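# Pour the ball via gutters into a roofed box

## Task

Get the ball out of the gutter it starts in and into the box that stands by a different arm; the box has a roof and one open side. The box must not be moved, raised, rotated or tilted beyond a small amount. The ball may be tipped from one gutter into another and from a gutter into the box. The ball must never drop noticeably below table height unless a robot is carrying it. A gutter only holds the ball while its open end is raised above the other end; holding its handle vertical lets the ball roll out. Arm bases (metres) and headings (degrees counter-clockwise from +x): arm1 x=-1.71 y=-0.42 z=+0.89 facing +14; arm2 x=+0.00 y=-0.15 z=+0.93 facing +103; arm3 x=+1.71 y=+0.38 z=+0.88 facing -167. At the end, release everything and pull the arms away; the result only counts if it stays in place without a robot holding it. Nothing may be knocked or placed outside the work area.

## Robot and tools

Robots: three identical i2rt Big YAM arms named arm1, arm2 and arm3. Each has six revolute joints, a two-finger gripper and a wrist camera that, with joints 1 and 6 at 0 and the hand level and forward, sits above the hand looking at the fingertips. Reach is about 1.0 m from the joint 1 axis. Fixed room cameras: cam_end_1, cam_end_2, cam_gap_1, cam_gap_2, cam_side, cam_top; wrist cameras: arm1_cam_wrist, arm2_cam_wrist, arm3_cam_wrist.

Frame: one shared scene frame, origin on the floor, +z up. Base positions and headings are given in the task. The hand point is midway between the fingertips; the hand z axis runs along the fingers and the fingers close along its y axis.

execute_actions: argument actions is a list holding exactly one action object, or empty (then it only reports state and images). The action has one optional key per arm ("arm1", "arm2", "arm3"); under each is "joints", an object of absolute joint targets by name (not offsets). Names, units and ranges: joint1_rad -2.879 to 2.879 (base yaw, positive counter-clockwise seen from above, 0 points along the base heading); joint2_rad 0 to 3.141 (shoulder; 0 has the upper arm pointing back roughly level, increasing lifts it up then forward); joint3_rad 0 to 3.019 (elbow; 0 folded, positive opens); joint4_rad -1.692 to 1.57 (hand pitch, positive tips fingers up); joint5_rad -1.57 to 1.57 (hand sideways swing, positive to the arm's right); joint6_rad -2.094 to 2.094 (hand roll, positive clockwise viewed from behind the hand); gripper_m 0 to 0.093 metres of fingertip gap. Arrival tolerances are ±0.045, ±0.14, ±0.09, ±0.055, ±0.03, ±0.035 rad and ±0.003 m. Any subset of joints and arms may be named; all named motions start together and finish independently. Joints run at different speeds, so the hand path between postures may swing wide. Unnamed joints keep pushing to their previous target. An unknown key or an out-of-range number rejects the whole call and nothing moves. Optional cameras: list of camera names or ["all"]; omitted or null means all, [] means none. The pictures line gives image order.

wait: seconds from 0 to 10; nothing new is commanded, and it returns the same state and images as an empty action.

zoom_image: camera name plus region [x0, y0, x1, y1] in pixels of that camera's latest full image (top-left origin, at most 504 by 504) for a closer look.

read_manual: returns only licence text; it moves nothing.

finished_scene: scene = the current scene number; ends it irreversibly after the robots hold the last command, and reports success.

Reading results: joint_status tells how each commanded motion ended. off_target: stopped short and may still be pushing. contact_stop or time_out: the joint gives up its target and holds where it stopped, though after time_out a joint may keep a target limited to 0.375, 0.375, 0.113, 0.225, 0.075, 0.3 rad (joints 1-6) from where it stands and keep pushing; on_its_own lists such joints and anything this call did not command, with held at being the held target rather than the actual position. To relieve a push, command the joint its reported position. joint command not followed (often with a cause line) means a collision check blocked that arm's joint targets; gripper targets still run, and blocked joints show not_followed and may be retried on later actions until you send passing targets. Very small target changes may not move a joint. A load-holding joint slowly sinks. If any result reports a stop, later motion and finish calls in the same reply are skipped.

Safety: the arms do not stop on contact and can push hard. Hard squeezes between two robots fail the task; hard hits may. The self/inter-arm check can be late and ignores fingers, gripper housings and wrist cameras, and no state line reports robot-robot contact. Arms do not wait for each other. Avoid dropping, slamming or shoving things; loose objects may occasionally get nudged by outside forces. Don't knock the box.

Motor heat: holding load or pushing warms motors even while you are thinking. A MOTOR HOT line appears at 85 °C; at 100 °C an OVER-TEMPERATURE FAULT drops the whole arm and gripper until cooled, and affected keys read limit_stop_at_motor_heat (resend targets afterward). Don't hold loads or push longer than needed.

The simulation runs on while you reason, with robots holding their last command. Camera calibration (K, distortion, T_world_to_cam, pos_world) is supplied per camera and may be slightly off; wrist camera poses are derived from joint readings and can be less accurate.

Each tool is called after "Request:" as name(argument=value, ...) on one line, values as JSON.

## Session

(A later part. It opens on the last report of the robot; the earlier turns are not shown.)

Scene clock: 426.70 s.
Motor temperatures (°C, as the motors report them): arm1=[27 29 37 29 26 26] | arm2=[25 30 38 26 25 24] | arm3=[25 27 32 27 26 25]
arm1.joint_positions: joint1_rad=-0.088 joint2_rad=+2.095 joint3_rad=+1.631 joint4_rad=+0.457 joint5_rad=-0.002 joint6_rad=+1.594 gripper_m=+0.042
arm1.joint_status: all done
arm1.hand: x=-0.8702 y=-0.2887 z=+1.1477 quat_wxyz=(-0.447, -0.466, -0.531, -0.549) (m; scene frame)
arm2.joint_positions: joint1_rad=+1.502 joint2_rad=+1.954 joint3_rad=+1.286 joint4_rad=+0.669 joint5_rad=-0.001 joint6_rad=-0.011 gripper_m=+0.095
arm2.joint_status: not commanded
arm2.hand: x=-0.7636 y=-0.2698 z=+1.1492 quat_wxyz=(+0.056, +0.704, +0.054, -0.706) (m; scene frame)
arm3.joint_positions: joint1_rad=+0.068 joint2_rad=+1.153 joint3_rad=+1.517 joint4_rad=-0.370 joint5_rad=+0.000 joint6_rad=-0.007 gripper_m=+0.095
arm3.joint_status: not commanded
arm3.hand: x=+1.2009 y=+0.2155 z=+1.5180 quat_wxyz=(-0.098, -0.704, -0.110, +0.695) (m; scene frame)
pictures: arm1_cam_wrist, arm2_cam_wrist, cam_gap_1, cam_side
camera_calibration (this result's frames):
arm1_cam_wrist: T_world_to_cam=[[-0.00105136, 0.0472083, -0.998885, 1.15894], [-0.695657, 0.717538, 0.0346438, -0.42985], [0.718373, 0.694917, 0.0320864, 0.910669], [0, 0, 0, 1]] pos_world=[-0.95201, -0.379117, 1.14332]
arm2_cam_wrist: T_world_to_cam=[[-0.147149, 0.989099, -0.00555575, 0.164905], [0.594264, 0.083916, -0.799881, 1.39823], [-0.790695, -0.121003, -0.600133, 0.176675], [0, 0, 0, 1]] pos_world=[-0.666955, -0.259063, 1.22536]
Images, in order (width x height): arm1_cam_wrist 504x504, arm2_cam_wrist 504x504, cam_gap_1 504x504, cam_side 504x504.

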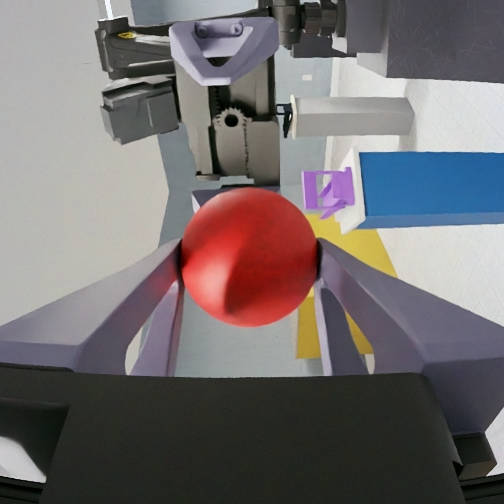

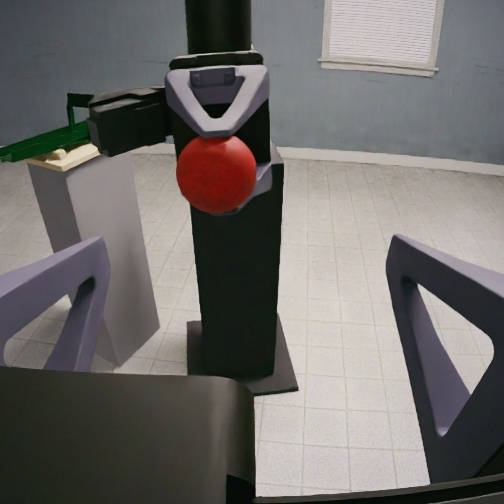

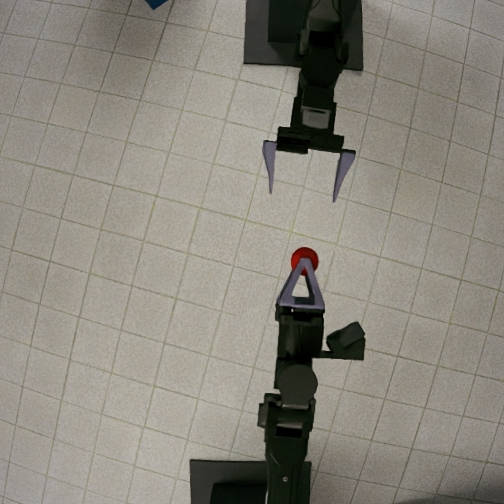

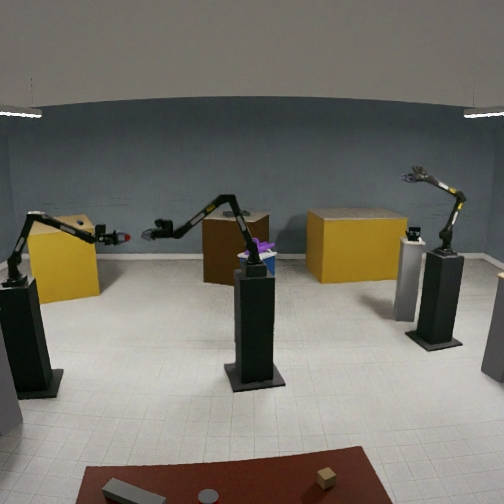

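Request:
execute_actions(actions=[{"arm2": {"joints": {"joint1_rad": 1.521, "joint2_rad": 2.085, "joint3_rad": 1.525, "joint4_rad": 0.605}}}], cameras=["arm1_cam_wrist", "arm2_cam_wrist", "cam_gap_1"])

Scene clock: 446.13 s.
Motor temperatures (°C, as the motors report them): arm1=[27 31 37 29 26 26] | arm2=[25 31 37 26 25 24] | arm3=[25 27 32 27 26 25]
arm1.joint_positions: joint1_rad=-0.088 joint2_rad=+2.095 joint3_rad=+1.631 joint4_rad=+0.457 joint5_rad=-0.002 joint6_rad=+1.594 gripper_m=+0.042
arm1.joint_status: not commanded
arm1.hand: x=-0.8702 y=-0.2887 z=+1.1477 quat_wxyz=(-0.447, -0.466, -0.531, -0.549) (m; scene frame)
arm2.joint_positions: joint1_rad=+1.509 joint2_rad=+2.074 joint3_rad=+1.472 joint4_rad=+0.615 joint5_rad=-0.001 joint6_rad=-0.011 gripper_m=+0.095
arm2.joint_status: all done
arm2.hand: x=-0.8145 y=-0.2836 z=+1.1452 quat_wxyz=(+0.059, +0.700, +0.056, -0.709) (m; scene frame)
arm3.joint_positions: joint1_rad=+0.068 joint2_rad=+1.153 joint3_rad=+1.517 joint4_rad=-0.370 joint5_rad=+0.000 joint6_rad=-0.007 gripper_m=+0.095
arm3.joint_status: not commanded
arm3.hand: x=+1.2009 y=+0.2155 z=+1.5180 quat_wxyz=(-0.098, -0.704, -0.110, +0.695) (m; scene frame)
pictures: arm1_cam_wrist, arm2_cam_wrist, cam_gap_1
camera_calibration (this result's frames):
arm1_cam_wrist: T_world_to_cam=[[-0.00105136, 0.0472083, -0.998885, 1.15894], [-0.695657, 0.717538, 0.0346438, -0.42985], [0.718373, 0.694917, 0.0320864, 0.910669], [0, 0, 0, 1]] pos_world=[-0.95201, -0.379117, 1.14332]
arm2_cam_wrist: T_world_to_cam=[[-0.153853, 0.988078, -0.00563756, 0.165326], [0.584845, 0.0864642, -0.806523, 1.42703], [-0.79642, -0.127383, -0.591175, 0.1157], [0, 0, 0, 1]] pos_world=[-0.717011, -0.272004, 1.22027]
Images, in order (width x height): arm1_cam_wrist 504x504, arm2_cam_wrist 504x504, cam_gap_1 504x504.

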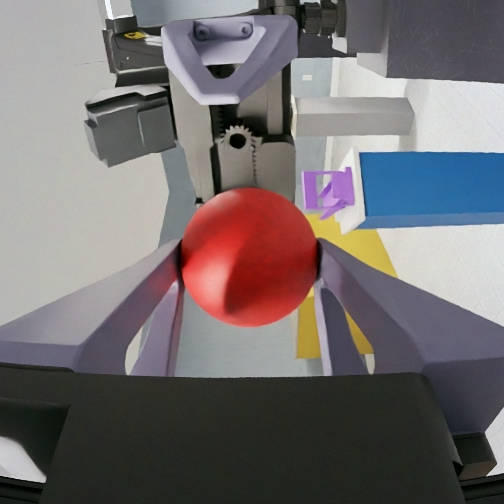

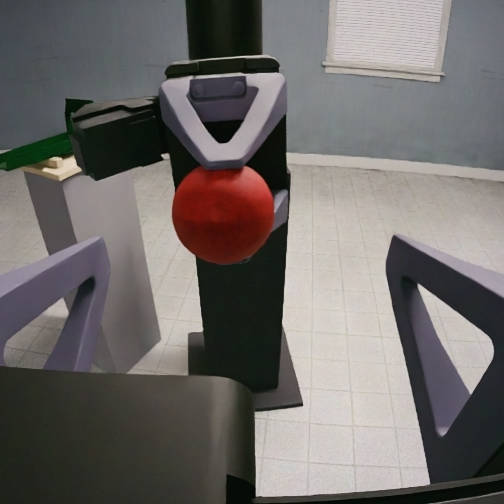

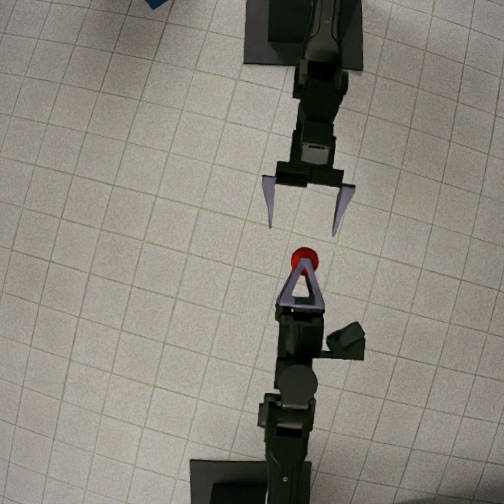

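Request:
execute_actions(actions=[{"arm2": {"joints": {"joint1_rad": 1.533, "joint2_rad": 2.193, "joint3_rad": 1.70, "joint4_rad": 0.523}}}], cameras=["arm1_cam_wrist", "arm2_cam_wrist", "cam_gap_1"])

Scene clock: 459.60 s.
Motor temperatures (°C, as the motors report them): arm1=[27 31 37 29 26 26] | arm2=[25 31 38 26 25 24] | arm3=[25 27 32 27 26 25]
arm1.joint_positions: joint1_rad=-0.088 joint2_rad=+2.095 joint3_rad=+1.631 joint4_rad=+0.457 joint5_rad=-0.002 joint6_rad=+1.594 gripper_m=+0.042
arm1.joint_status: not commanded
arm1.hand: x=-0.8702 y=-0.2887 z=+1.1477 quat_wxyz=(-0.447, -0.466, -0.531, -0.549) (m; scene frame)
arm2.joint_positions: joint1_rad=+1.523 joint2_rad=+2.182 joint3_rad=+1.646 joint4_rad=+0.533 joint5_rad=-0.001 joint6_rad=-0.011 gripper_m=+0.095
arm2.joint_status: all done
arm2.hand: x=-0.8563 y=-0.3033 z=+1.1345 quat_wxyz=(+0.063, +0.705, +0.062, -0.703) (m; scene frame)
arm3.joint_positions: joint1_rad=+0.068 joint2_rad=+1.153 joint3_rad=+1.517 joint4_rad=-0.370 joint5_rad=+0.000 joint6_rad=-0.007 gripper_m=+0.095
arm3.joint_status: not commanded
arm3.hand: x=+1.2009 y=+0.2155 z=+1.5180 quat_wxyz=(-0.098, -0.704, -0.110, +0.695) (m; scene frame)
pictures: arm1_cam_wrist, arm2_cam_wrist, cam_gap_1
camera_calibration (this result's frames):
arm1_cam_wrist: T_world_to_cam=[[-0.00105136, 0.0472083, -0.998885, 1.15894], [-0.695657, 0.717538, 0.0346438, -0.42985], [0.718373, 0.694917, 0.0320864, 0.910669], [0, 0, 0, 1]] pos_world=[-0.95201, -0.379117, 1.14332]
arm2_cam_wrist: T_world_to_cam=[[-0.168281, 0.985724, -0.00551883, 0.165135], [0.596004, 0.0972861, -0.797066, 1.44668], [-0.78515, -0.13742, -0.603867, 0.0945674], [0, 0, 0, 1]] pos_world=[-0.760188, -0.290523, 1.21112]
Images, in order (width x height): arm1_cam_wrist 504x504, arm2_cam_wrist 504x504, cam_gap_1 504x504.

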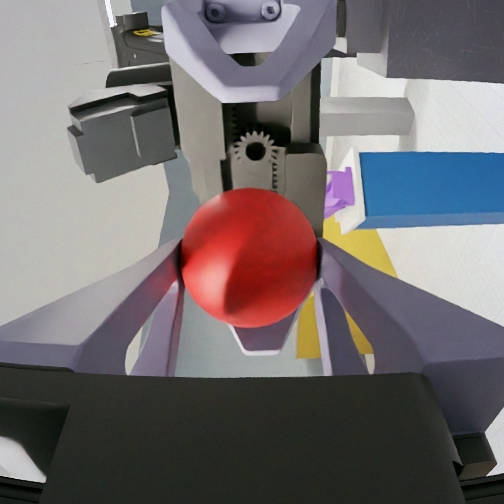

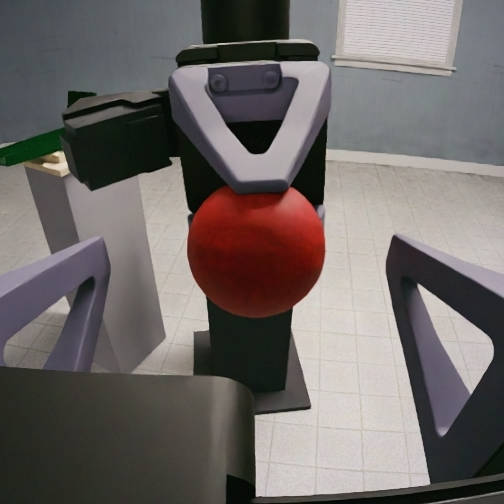

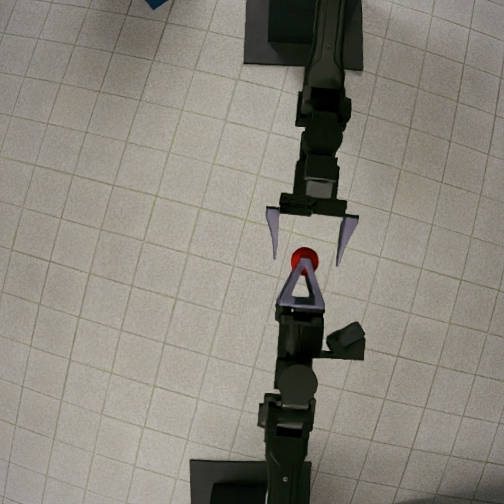

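Request:
zoom_image(camera="cam_gap_1", region=[250, 190, 370, 310])

Region (250, 190, 370, 310) of cam_gap_1's 504x504 image, scaled by 4.200, with more detail than that image has.

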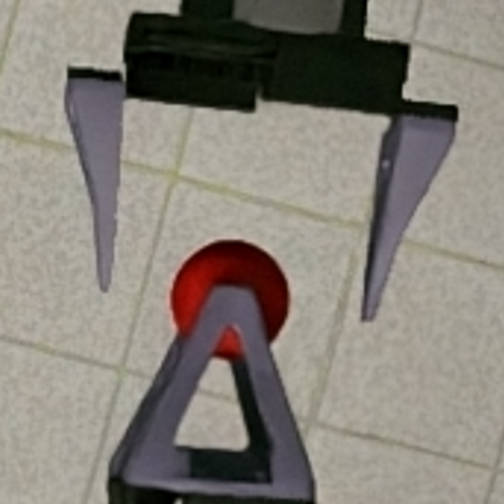

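Request:
execute_actions(actions=[{"arm2": {"joints": {"joint2_rad": 2.209, "joint3_rad": 1.726}}}], cameras=["arm1_cam_wrist", "arm2_cam_wrist", "cam_gap_1"])

Request:
zoom_image(camera="cam_gap_1", region=[250, 190, 370, 310])

Scene clock: 476.70 s.
Motor temperatures (°C, as the motors report them): arm1=[27 32 37 29 26 26] | arm2=[25 32 39 25 25 24] | arm3=[25 27 32 27 26 25]
arm1.joint_positions: joint1_rad=-0.088 joint2_rad=+2.095 joint3_rad=+1.631 joint4_rad=+0.457 joint5_rad=-0.002 joint6_rad=+1.594 gripper_m=+0.042
arm1.joint_status: not commanded
arm1.hand: x=-0.8702 y=-0.2887 z=+1.1477 quat_wxyz=(-0.447, -0.466, -0.531, -0.549) (m; scene frame)
arm2.joint_positions: joint1_rad=+1.523 joint2_rad=+2.187 joint3_rad=+1.674 joint4_rad=+0.533 joint5_rad=-0.001 joint6_rad=-0.011 gripper_m=+0.095
arm2.joint_status: all done
arm2.hand: x=-0.8619 y=-0.3041 z=+1.1467 quat_wxyz=(+0.064, +0.697, +0.061, -0.711) (m; scene frame)
arm3.joint_positions: joint1_rad=+0.068 joint2_rad=+1.153 joint3_rad=+1.517 joint4_rad=-0.370 joint5_rad=+0.000 joint6_rad=-0.007 gripper_m=+0.095
arm3.joint_status: not commanded
arm3.hand: x=+1.2009 y=+0.2155 z=+1.5180 quat_wxyz=(-0.098, -0.704, -0.110, +0.695) (m; scene frame)
pictures: arm1_cam_wrist, arm2_cam_wrist, cam_gap_1
camera_calibration (this result's frames):
arm1_cam_wrist: T_world_to_cam=[[-0.00105136, 0.0472083, -0.998885, 1.15894], [-0.695657, 0.717538, 0.0346438, -0.42985], [0.718373, 0.694917, 0.0320864, 0.910669], [0, 0, 0, 1]] pos_world=[-0.95201, -0.379117, 1.14332]
arm2_cam_wrist: T_world_to_cam=[[-0.168105, 0.985753, -0.00569026, 0.165438], [0.577616, 0.0938227, -0.810899, 1.45874], [-0.798812, -0.139603, -0.585159, 0.0635234], [0, 0, 0, 1]] pos_world=[-0.764038, -0.291076, 1.221]
Images, in order (width x height): arm1_cam_wrist 504x504, arm2_cam_wrist 504x504, cam_gap_1 504x504.

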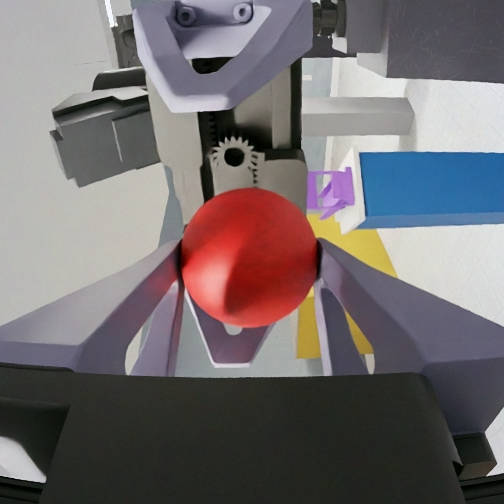

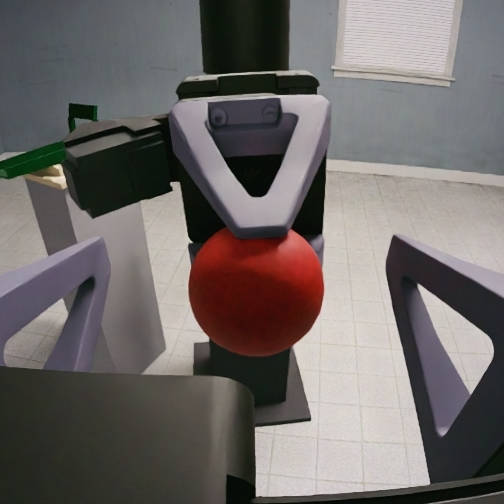

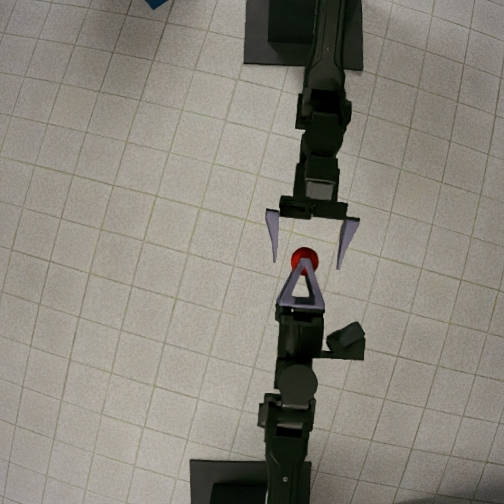

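Region (250, 190, 370, 310) of cam_gap_1's 504x504 image, scaled by 4.200, with more detail than that image has.

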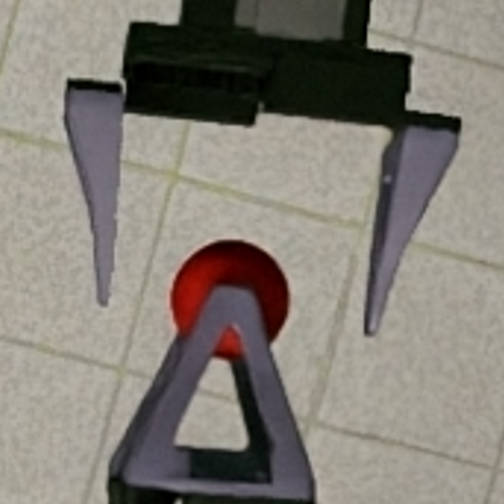

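Request:
execute_actions(actions=[{"arm2": {"joints": {"joint2_rad": 2.19, "joint4_rad": 0.481}}}], cameras=["arm1_cam_wrist", "arm2_cam_wrist", "cam_gap_1"])

Request:
zoom_image(camera="cam_gap_1", region=[250, 190, 370, 310])

Scene clock: 485.73 s.
Motor temperatures (°C, as the motors report them): arm1=[27 32 38 29 26 26] | arm2=[25 32 40 25 25 24] | arm3=[25 27 32 27 26 25]
arm1.joint_positions: joint1_rad=-0.088 joint2_rad=+2.095 joint3_rad=+1.631 joint4_rad=+0.457 joint5_rad=-0.002 joint6_rad=+1.594 gripper_m=+0.042
arm1.joint_status: not commanded
arm1.hand: x=-0.8702 y=-0.2887 z=+1.1477 quat_wxyz=(-0.447, -0.466, -0.531, -0.549) (m; scene frame)
arm2.joint_positions: joint1_rad=+1.523 joint2_rad=+2.187 joint3_rad=+1.674 joint4_rad=+0.492 joint5_rad=-0.001 joint6_rad=-0.011 gripper_m=+0.095
arm2.joint_status: all done
arm2.hand: x=-0.8618 y=-0.3043 z=+1.1366 quat_wxyz=(+0.063, +0.712, +0.063, -0.697) (m; scene frame)
arm3.joint_positions: joint1_rad=+0.068 joint2_rad=+1.153 joint3_rad=+1.517 joint4_rad=-0.370 joint5_rad=+0.000 joint6_rad=-0.007 gripper_m=+0.095
arm3.joint_status: not commanded
arm3.hand: x=+1.2009 y=+0.2155 z=+1.5180 quat_wxyz=(-0.098, -0.704, -0.110, +0.695) (m; scene frame)
pictures: arm1_cam_wrist, arm2_cam_wrist, cam_gap_1
camera_calibration (this result's frames):
arm1_cam_wrist: T_world_to_cam=[[-0.00105136, 0.0472083, -0.998885, 1.15894], [-0.695657, 0.717538, 0.0346438, -0.42985], [0.718373, 0.694917, 0.0320864, 0.910669], [0, 0, 0, 1]] pos_world=[-0.95201, -0.379117, 1.14332]
arm2_cam_wrist: T_world_to_cam=[[-0.168416, 0.985701, -0.00539233, 0.164892], [0.609658, 0.0998636, -0.786349, 1.45215], [-0.774567, -0.135721, -0.617759, 0.116789], [0, 0, 0, 1]] pos_world=[-0.76708, -0.2917, 1.21493]
Images, in order (width x height): arm1_cam_wrist 504x504, arm2_cam_wrist 504x504, cam_gap_1 504x504.

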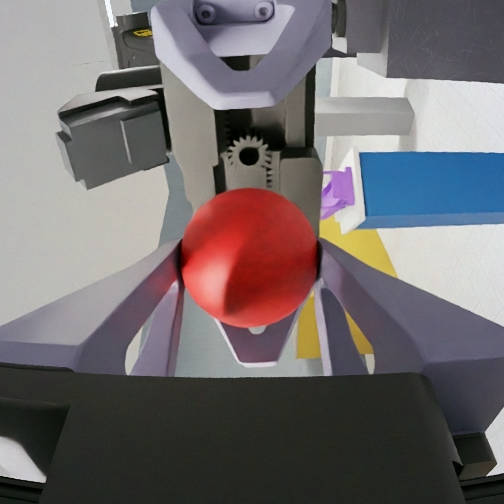

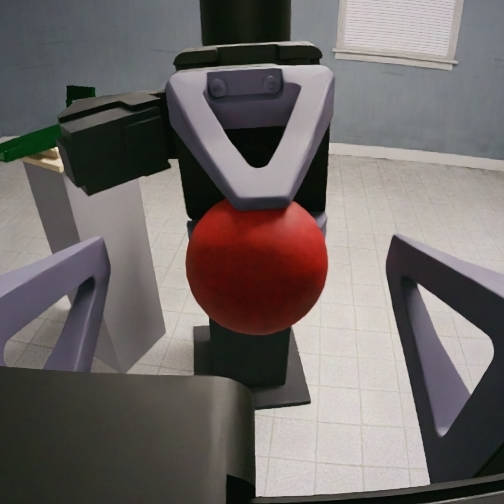

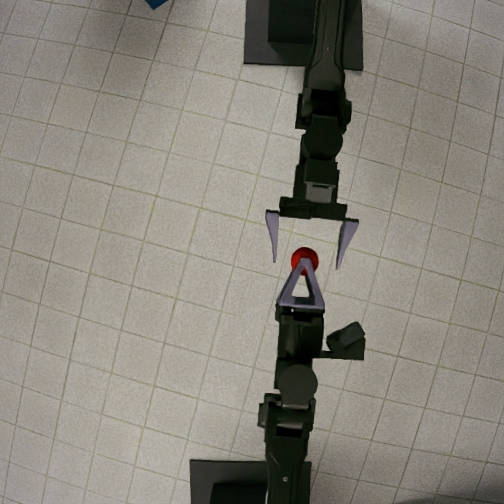

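Region (250, 190, 370, 310) of cam_gap_1's 504x504 image, scaled by 4.200, with more detail than that image has.

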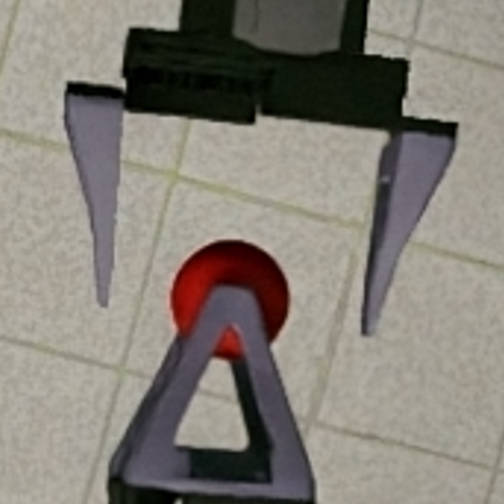

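Request:
execute_actions(actions=[{"arm2": {"joints": {"gripper_m": 0.03}}}], cameras=["arm1_cam_wrist", "arm2_cam_wrist", "cam_gap_1"])

Request:
zoom_image(camera="cam_gap_1", region=[250, 190, 370, 310])

Scene clock: 491.47 s.
Motor temperatures (°C, as the motors report them): arm1=[27 32 38 29 26 26] | arm2=[25 32 40 25 25 24] | arm3=[25 27 32 27 26 25]
arm1.joint_positions: joint1_rad=-0.090 joint2_rad=+2.095 joint3_rad=+1.631 joint4_rad=+0.457 joint5_rad=+0.001 joint6_rad=+1.594 gripper_m=+0.042
arm1.joint_status: not commanded
arm1.hand: x=-0.8699 y=-0.2906 z=+1.1476 quat_wxyz=(-0.449, -0.468, -0.529, -0.547) (m; scene frame)
arm2.joint_positions: joint1_rad=+1.523 joint2_rad=+2.187 joint3_rad=+1.674 joint4_rad=+0.492 joint5_rad=+0.002 joint6_rad=-0.011 gripper_m=+0.042
arm2.joint_status: gripper_m off_target (ended at +0.042, target +0.030)
arm2.hand: x=-0.8620 y=-0.3034 z=+1.1367 quat_wxyz=(+0.062, +0.712, +0.062, -0.697) (m; scene frame)
arm3.joint_positions: joint1_rad=+0.068 joint2_rad=+1.153 joint3_rad=+1.517 joint4_rad=-0.370 joint5_rad=+0.000 joint6_rad=-0.007 gripper_m=+0.095
arm3.joint_status: not commanded
arm3.hand: x=+1.2009 y=+0.2155 z=+1.5180 quat_wxyz=(-0.098, -0.704, -0.110, +0.695) (m; scene frame)
pictures: arm1_cam_wrist, arm2_cam_wrist, cam_gap_1
camera_calibration (this result's frames):
arm1_cam_wrist: T_world_to_cam=[[-0.000889272, 0.0472232, -0.998884, 1.15915], [-0.692088, 0.720979, 0.0347011, -0.424252], [0.721813, 0.691346, 0.0320415, 0.913757], [0, 0, 0, 1]] pos_world=[-0.95215, -0.380584, 1.1433]
arm2_cam_wrist: T_world_to_cam=[[-0.165031, 0.986274, -0.00532948, 0.167053], [0.610024, 0.0978251, -0.786321, 1.45195], [-0.775007, -0.133019, -0.617795, 0.117284], [0, 0, 0, 1]] pos_world=[-0.767261, -0.291197, 1.21505]
Images, in order (width x height): arm1_cam_wrist 504x504, arm2_cam_wrist 504x504, cam_gap_1 504x504.

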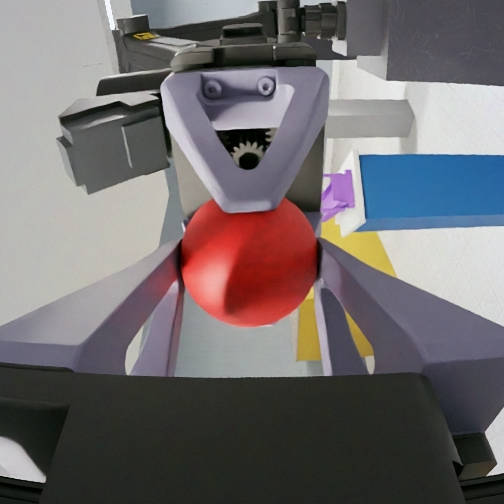

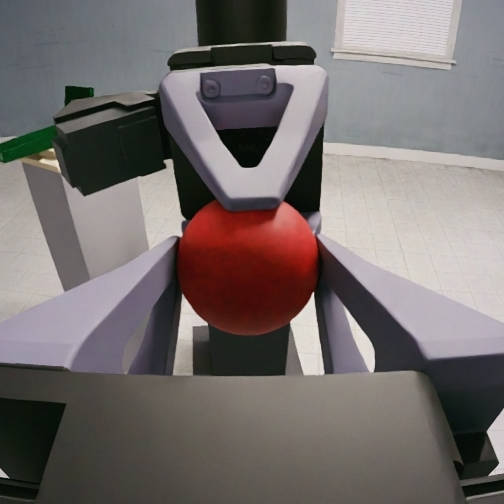

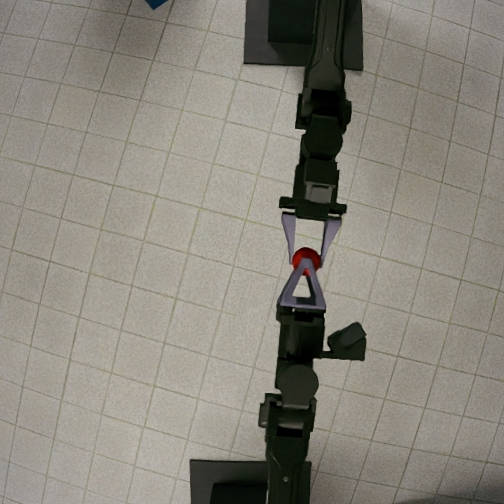

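Region (250, 190, 370, 310) of cam_gap_1's 504x504 image, scaled by 4.200, with more detail than that image has.

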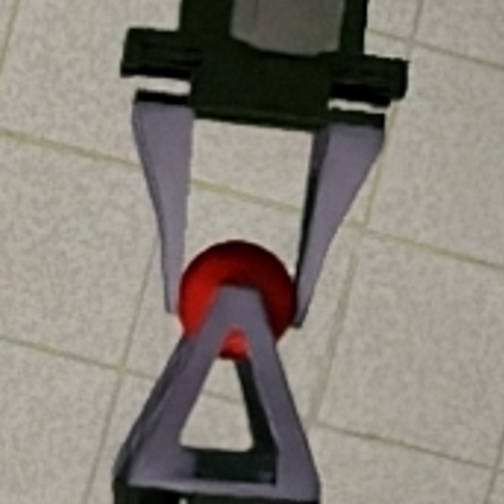

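Request:
execute_actions(actions=[], cameras=["arm1_cam_wrist", "arm2_cam_wrist", "cam_gap_1", "cam_top"])

Scene clock: 510.23 s.
Motor temperatures (°C, as the motors report them): arm1=[27 33 38 29 26 26] | arm2=[25 33 40 25 25 24] | arm3=[25 27 32 27 26 25]
arm1.joint_positions: joint1_rad=-0.090 joint2_rad=+2.095 joint3_rad=+1.631 joint4_rad=+0.457 joint5_rad=+0.001 joint6_rad=+1.594 gripper_m=+0.042
arm1.joint_status: not commanded
arm1.hand: x=-0.8699 y=-0.2906 z=+1.1476 quat_wxyz=(-0.449, -0.468, -0.529, -0.547) (m; scene frame)
arm2.joint_positions: joint1_rad=+1.523 joint2_rad=+2.187 joint3_rad=+1.674 joint4_rad=+0.492 joint5_rad=+0.002 joint6_rad=-0.011 gripper_m=+0.042
arm2.joint_status: gripper_m off_target (ended at +0.042, target +0.030)
arm2.hand: x=-0.8620 y=-0.3034 z=+1.1367 quat_wxyz=(+0.062, +0.712, +0.062, -0.697) (m; scene frame)
arm3.joint_positions: joint1_rad=+0.068 joint2_rad=+1.153 joint3_rad=+1.517 joint4_rad=-0.370 joint5_rad=+0.000 joint6_rad=-0.007 gripper_m=+0.095
arm3.joint_status: not commanded
arm3.hand: x=+1.2009 y=+0.2155 z=+1.5180 quat_wxyz=(-0.098, -0.704, -0.110, +0.695) (m; scene frame)
pictures: arm1_cam_wrist, arm2_cam_wrist, cam_gap_1, cam_top
camera_calibration (this result's frames):
arm1_cam_wrist: T_world_to_cam=[[-0.000889272, 0.0472232, -0.998884, 1.15915], [-0.692088, 0.720979, 0.0347011, -0.424252], [0.721813, 0.691346, 0.0320415, 0.913757], [0, 0, 0, 1]] pos_world=[-0.95215, -0.380584, 1.1433]
arm2_cam_wrist: T_world_to_cam=[[-0.165031, 0.986274, -0.00532948, 0.167053], [0.610024, 0.0978251, -0.786321, 1.45195], [-0.775007, -0.133019, -0.617795, 0.117284], [0, 0, 0, 1]] pos_world=[-0.767261, -0.291197, 1.21505]
Images, in order (width x height): arm1_cam_wrist 504x504, arm2_cam_wrist 504x504, cam_gap_1 504x504, cam_top 504x504.

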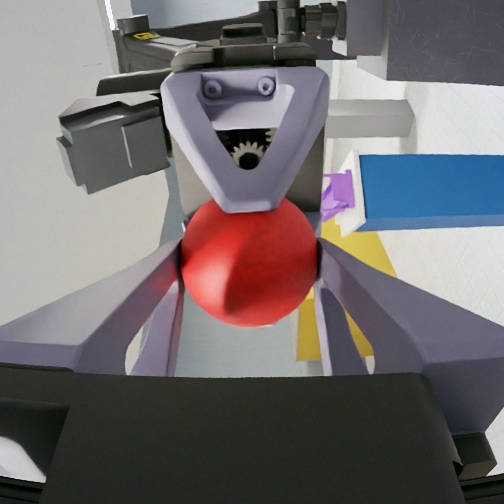

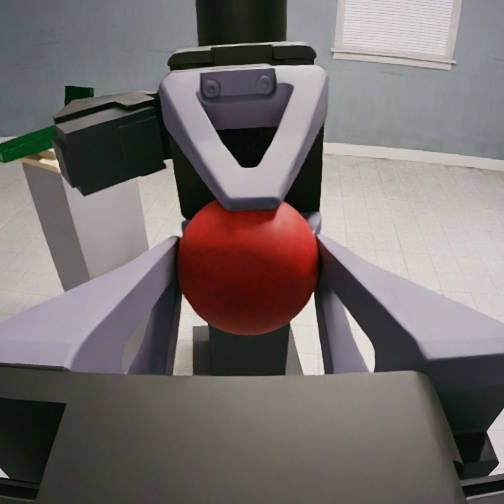

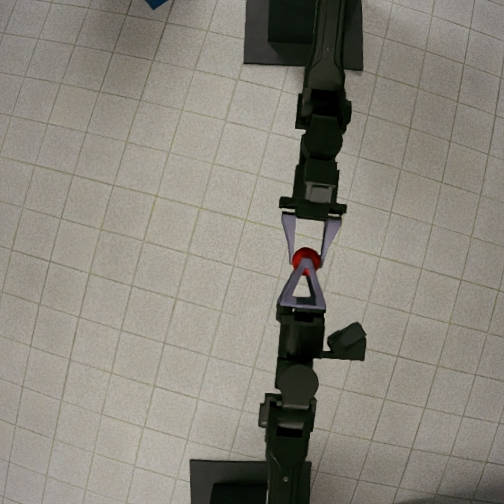

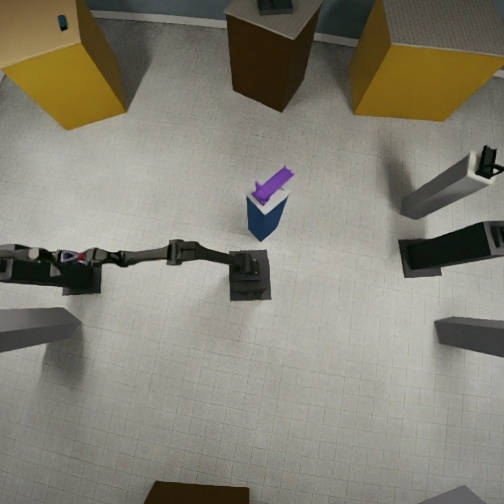

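Request:
execute_actions(actions=[{"arm1": {"joints": {"gripper_m": 0.093}}}], cameras=["arm1_cam_wrist", "arm2_cam_wrist"])

Scene clock: 513.03 s.
Motor temperatures (°C, as the motors report them): arm1=[27 33 38 29 26 26] | arm2=[25 33 40 25 25 24] | arm3=[25 27 32 27 26 25]
arm1.joint_positions: joint1_rad=-0.090 joint2_rad=+2.095 joint3_rad=+1.631 joint4_rad=+0.458 joint5_rad=+0.001 joint6_rad=+1.594 gripper_m=+0.093
arm1.joint_status: all done
arm1.hand: x=-0.8699 y=-0.2906 z=+1.1478 quat_wxyz=(-0.449, -0.467, -0.529, -0.548) (m; scene frame)
arm2.joint_positions: joint1_rad=+1.523 joint2_rad=+2.187 joint3_rad=+1.674 joint4_rad=+0.490 joint5_rad=+0.002 joint6_rad=-0.011 gripper_m=+0.042
arm2.joint_status: not commanded
arm2.hand: x=-0.8620 y=-0.3034 z=+1.1364 quat_wxyz=(+0.062, +0.712, +0.062, -0.697) (m; scene frame)
arm3.joint_positions: joint1_rad=+0.068 joint2_rad=+1.153 joint3_rad=+1.517 joint4_rad=-0.370 joint5_rad=+0.000 joint6_rad=-0.007 gripper_m=+0.095
arm3.joint_status: not commanded
arm3.hand: x=+1.2009 y=+0.2155 z=+1.5180 quat_wxyz=(-0.098, -0.704, -0.110, +0.695) (m; scene frame)
pictures: arm1_cam_wrist, arm2_cam_wrist
camera_calibration (this result's frames):
arm1_cam_wrist: T_world_to_cam=[[-0.0001367, 0.047346, -0.998879, 1.16002], [-0.692106, 0.720982, 0.0342686, -0.423776], [0.721796, 0.691335, 0.0326699, 0.913013], [0, 0, 0, 1]] pos_world=[-0.952148, -0.380586, 1.14342]
arm2_cam_wrist: T_world_to_cam=[[-0.165043, 0.986272, -0.00531394, 0.167028], [0.611202, 0.0980473, -0.785378, 1.45166], [-0.774075, -0.132869, -0.618994, 0.11927], [0, 0, 0, 1]] pos_world=[-0.76737, -0.291219, 1.21482]
Images, in order (width x height): arm1_cam_wrist 504x504, arm2_cam_wrist 504x504.

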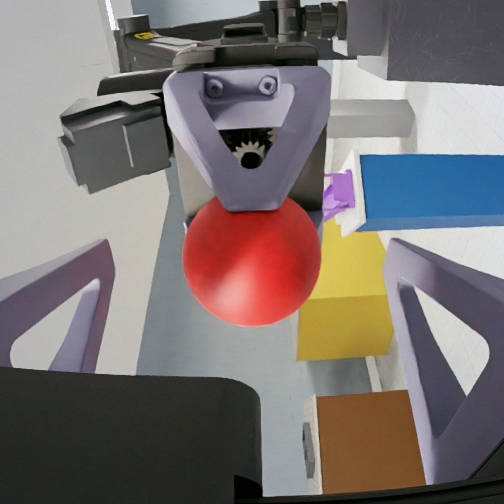

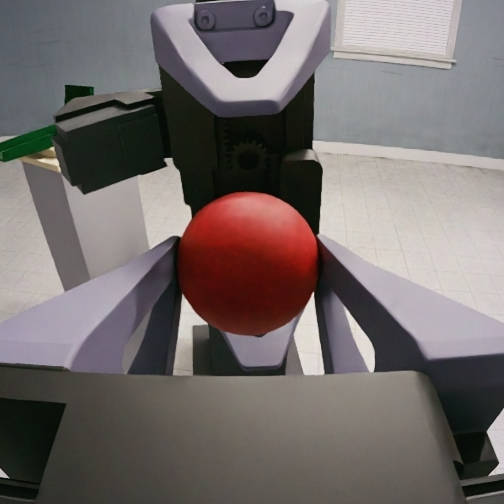

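Request:
execute_actions(actions=[{"arm2": {"joints": {"joint1_rad": -1.50, "joint6_rad": 1.57}}, "arm3": {"joints": {"joint1_rad": 0.076, "joint2_rad": 1.958, "joint3_rad": 1.42, "joint4_rad": 0.548, "gripper_m": 0.093}}}], cameras=["arm2_cam_wrist", "arm3_cam_wrist", "cam_gap_2", "cam_side"])

Scene clock: 572.20 s.
Motor temperatures (°C, as the motors report them): arm1=[27 34 39 29 26 26] | arm2=[25 34 41 25 25 24] | arm3=[25 27 32 27 26 25]
arm1.joint_positions: joint1_rad=-0.090 joint2_rad=+2.095 joint3_rad=+1.631 joint4_rad=+0.458 joint5_rad=+0.001 joint6_rad=+1.594 gripper_m=+0.093
arm1.joint_status: not commanded
arm1.hand: x=-0.8699 y=-0.2906 z=+1.1478 quat_wxyz=(-0.449, -0.467, -0.529, -0.548) (m; scene frame)
arm2.joint_positions: joint1_rad=-1.499 joint2_rad=+2.187 joint3_rad=+1.692 joint4_rad=+0.488 joint5_rad=+0.001 joint6_rad=+1.557 gripper_m=+0.042
arm2.joint_status: all done
arm2.hand: x=+0.8398 y=+0.1045 z=+1.1435 quat_wxyz=(-0.427, -0.416, -0.576, -0.559) (m; scene frame)
arm3.joint_positions: joint1_rad=+0.069 joint2_rad=+1.952 joint3_rad=+1.415 joint4_rad=+0.532 joint5_rad=+0.000 joint6_rad=-0.007 gripper_m=+0.093
arm3.joint_status: all done
arm3.hand: x=+0.9481 y=+0.1409 z=+1.1370 quat_wxyz=(-0.098, -0.703, -0.110, +0.695) (m; scene frame)
pictures: arm2_cam_wrist, arm3_cam_wrist, cam_gap_2, cam_side
camera_calibration (this result's frames):
arm2_cam_wrist: T_world_to_cam=[[-0.0108288, -0.028135, -0.999545, 1.159], [-0.807438, 0.5899, -0.00785679, 0.628006], [0.589853, 0.806986, -0.0291052, -0.422978], [0, 0, 0, 1]] pos_world=[0.769122, 0.003485, 1.1511]
arm3_cam_wrist: T_world_to_cam=[[-0.295675, 0.955285, 0.00278631, 0.142996], [0.556661, 0.174664, -0.812171, 0.378351], [-0.776341, -0.238587, -0.583413, 1.56022], [0, 0, 0, 1]] pos_world=[1.04293, 0.169562, 1.21714]
Images, in order (width x height): arm2_cam_wrist 504x504, arm3_cam_wrist 504x504, cam_gap_2 504x504, cam_side 504x504.

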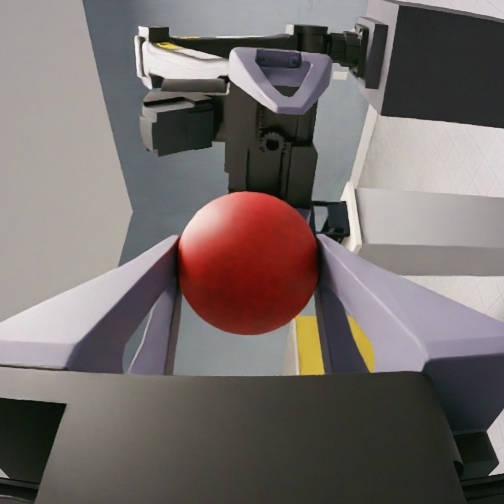

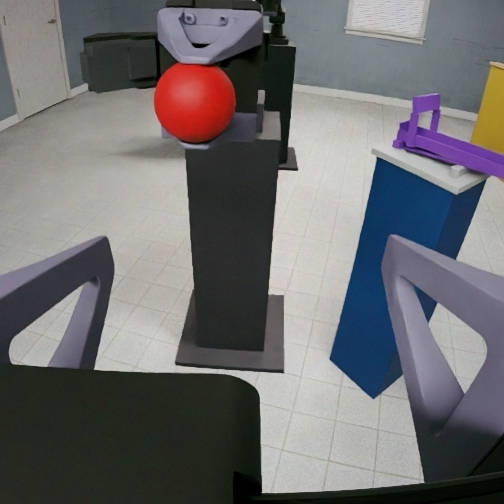

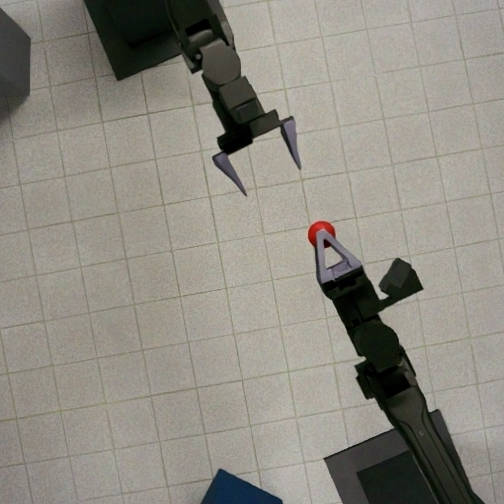

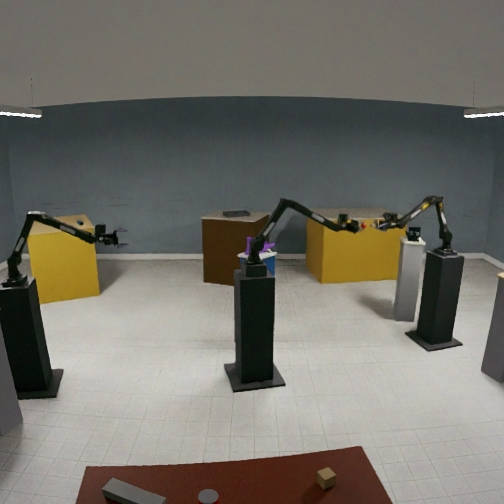

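Request:
execute_actions(actions=[{"arm3": {"joints": {"joint1_rad": 0.111, "joint2_rad": 2.215, "joint3_rad": 1.945, "joint4_rad": 0.29}}}], cameras=["arm2_cam_wrist", "arm3_cam_wrist", "cam_gap_2"])

Scene clock: 603.03 s.
Motor temperatures (°C, as the motors report them): arm1=[27 34 39 29 26 26] | arm2=[25 35 41 25 25 24] | arm3=[25 29 33 27 26 25]
arm1.joint_positions: joint1_rad=-0.090 joint2_rad=+2.095 joint3_rad=+1.631 joint4_rad=+0.458 joint5_rad=+0.001 joint6_rad=+1.594 gripper_m=+0.093
arm1.joint_status: not commanded
arm1.hand: x=-0.8699 y=-0.2906 z=+1.1478 quat_wxyz=(-0.449, -0.467, -0.529, -0.548) (m; scene frame)
arm2.joint_positions: joint1_rad=-1.499 joint2_rad=+2.187 joint3_rad=+1.692 joint4_rad=+0.488 joint5_rad=+0.001 joint6_rad=+1.557 gripper_m=+0.042
arm2.joint_status: not commanded
arm2.hand: x=+0.8398 y=+0.1045 z=+1.1435 quat_wxyz=(-0.427, -0.416, -0.576, -0.559) (m; scene frame)
arm3.joint_positions: joint1_rad=+0.115 joint2_rad=+2.194 joint3_rad=+1.892 joint4_rad=+0.294 joint5_rad=+0.000 joint6_rad=-0.007 gripper_m=+0.093
arm3.joint_status: all done
arm3.hand: x=+0.8573 y=+0.0688 z=+1.1588 quat_wxyz=(-0.114, -0.701, -0.126, +0.692) (m; scene frame)
pictures: arm2_cam_wrist, arm3_cam_wrist, cam_gap_2
camera_calibration (this result's frames):
arm2_cam_wrist: T_world_to_cam=[[-0.0108288, -0.028135, -0.999545, 1.159], [-0.807438, 0.5899, -0.00785679, 0.628006], [0.589853, 0.806986, -0.0291052, -0.422978], [0, 0, 0, 1]] pos_world=[0.769122, 0.003485, 1.1511]
arm3_cam_wrist: T_world_to_cam=[[-0.339787, 0.940499, 0.00239744, 0.22421], [0.550038, 0.200786, -0.810643, 0.461358], [-0.762891, -0.274127, -0.585535, 1.47856], [0, 0, 0, 1]] pos_world=[0.950401, 0.10181, 1.23921]
Images, in order (width x height): arm2_cam_wrist 504x504, arm3_cam_wrist 504x504, cam_gap_2 504x504.

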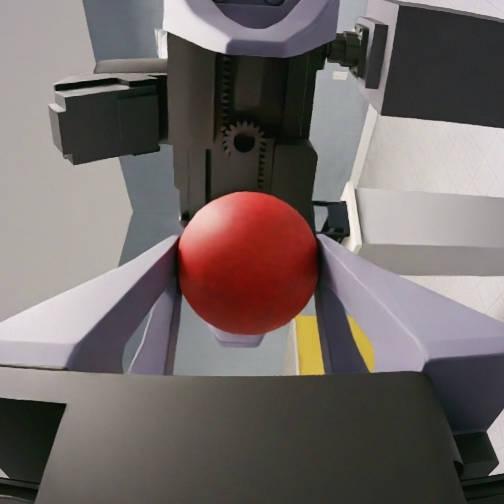

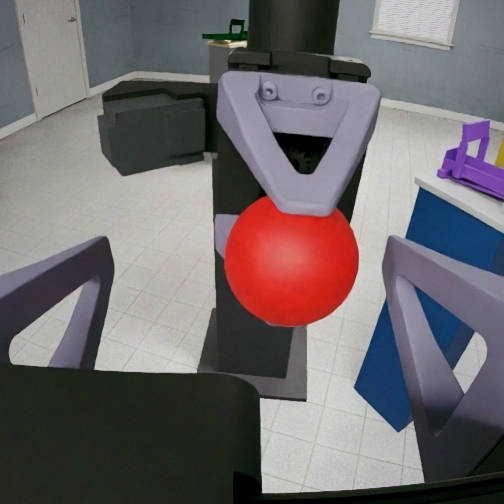

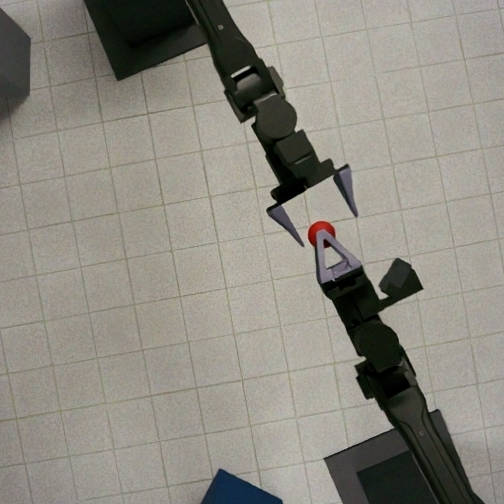

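Request:
zoom_image(camera="cam_gap_2", region=[260, 160, 380, 280])

Region (260, 160, 380, 280) of cam_gap_2's 504x504 image, scaled by 4.200, with more detail than that image has.

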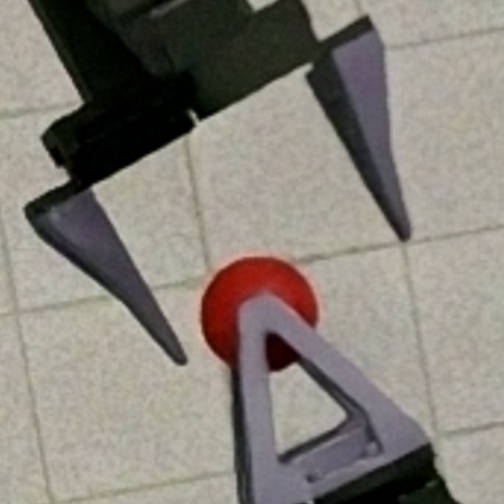

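Request:
execute_actions(actions=[{"arm3": {"joints": {"joint1_rad": 0.095, "joint2_rad": 2.235, "joint3_rad": 1.975}}}], cameras=["arm2_cam_wrist", "arm3_cam_wrist", "cam_gap_2"])

Scene clock: 622.03 s.
Motor temperatures (°C, as the motors report them): arm1=[27 35 40 29 26 26] | arm2=[25 35 41 25 25 24] | arm3=[25 31 37 27 26 25]
arm1.joint_positions: joint1_rad=-0.090 joint2_rad=+2.095 joint3_rad=+1.631 joint4_rad=+0.458 joint5_rad=+0.001 joint6_rad=+1.594 gripper_m=+0.093
arm1.joint_status: not commanded
arm1.hand: x=-0.8699 y=-0.2906 z=+1.1478 quat_wxyz=(-0.449, -0.467, -0.529, -0.548) (m; scene frame)
arm2.joint_positions: joint1_rad=-1.499 joint2_rad=+2.187 joint3_rad=+1.692 joint4_rad=+0.488 joint5_rad=+0.001 joint6_rad=+1.557 gripper_m=+0.042
arm2.joint_status: not commanded
arm2.hand: x=+0.8398 y=+0.1045 z=+1.1435 quat_wxyz=(-0.427, -0.416, -0.576, -0.559) (m; scene frame)
arm3.joint_positions: joint1_rad=+0.096 joint2_rad=+2.200 joint3_rad=+1.904 joint4_rad=+0.294 joint5_rad=+0.000 joint6_rad=-0.007 gripper_m=+0.093
arm3.joint_status: all done
arm3.hand: x=+0.8493 y=+0.0848 z=+1.1615 quat_wxyz=(-0.108, -0.700, -0.119, +0.696) (m; scene frame)
pictures: arm2_cam_wrist, arm3_cam_wrist, cam_gap_2
camera_calibration (this result's frames):
arm2_cam_wrist: T_world_to_cam=[[-0.0108288, -0.028135, -0.999545, 1.159], [-0.807438, 0.5899, -0.00785679, 0.628006], [0.589853, 0.806986, -0.0291052, -0.422978], [0, 0, 0, 1]] pos_world=[0.769122, 0.003485, 1.1511]
arm3_cam_wrist: T_world_to_cam=[[-0.321455, 0.946921, 0.00258614, 0.190158], [0.548395, 0.188391, -0.814722, 0.471922], [-0.771965, -0.260478, -0.579846, 1.47839], [0, 0, 0, 1]] pos_world=[0.943589, 0.116117, 1.24123]
Images, in order (width x height): arm2_cam_wrist 504x504, arm3_cam_wrist 504x504, cam_gap_2 504x504.

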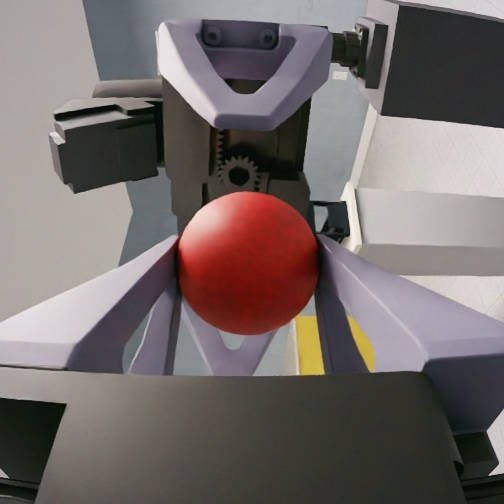

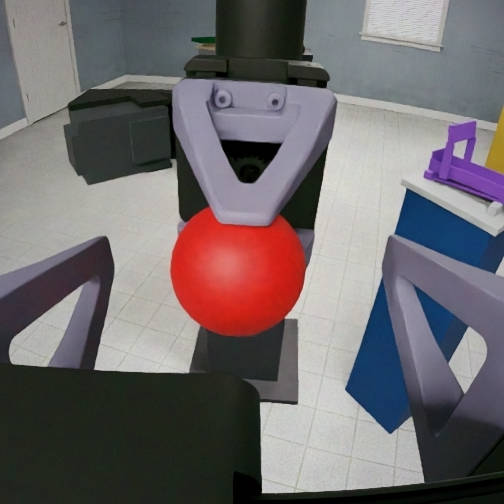

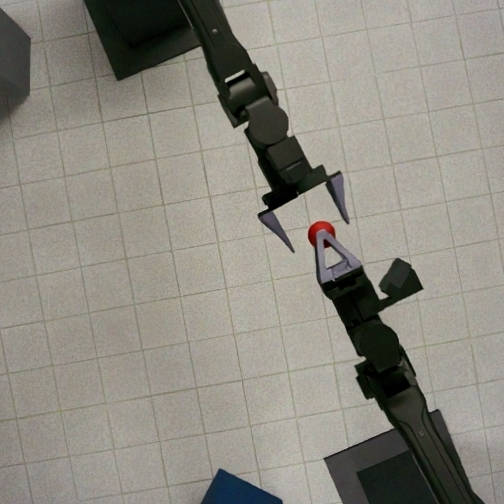

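Request:
zoom_image(camera="cam_gap_2", region=[260, 160, 380, 280])

Region (260, 160, 380, 280) of cam_gap_2's 504x504 image, scaled by 4.200, with more detail than that image has.

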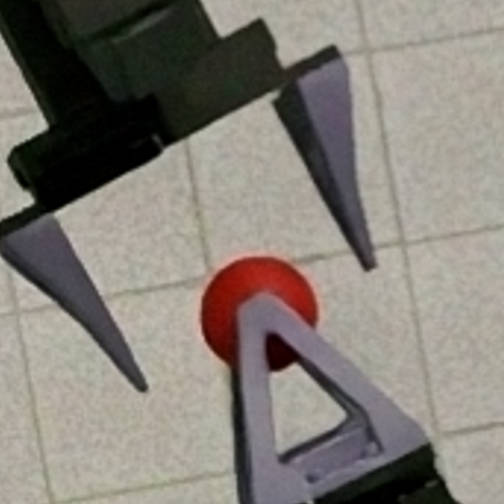

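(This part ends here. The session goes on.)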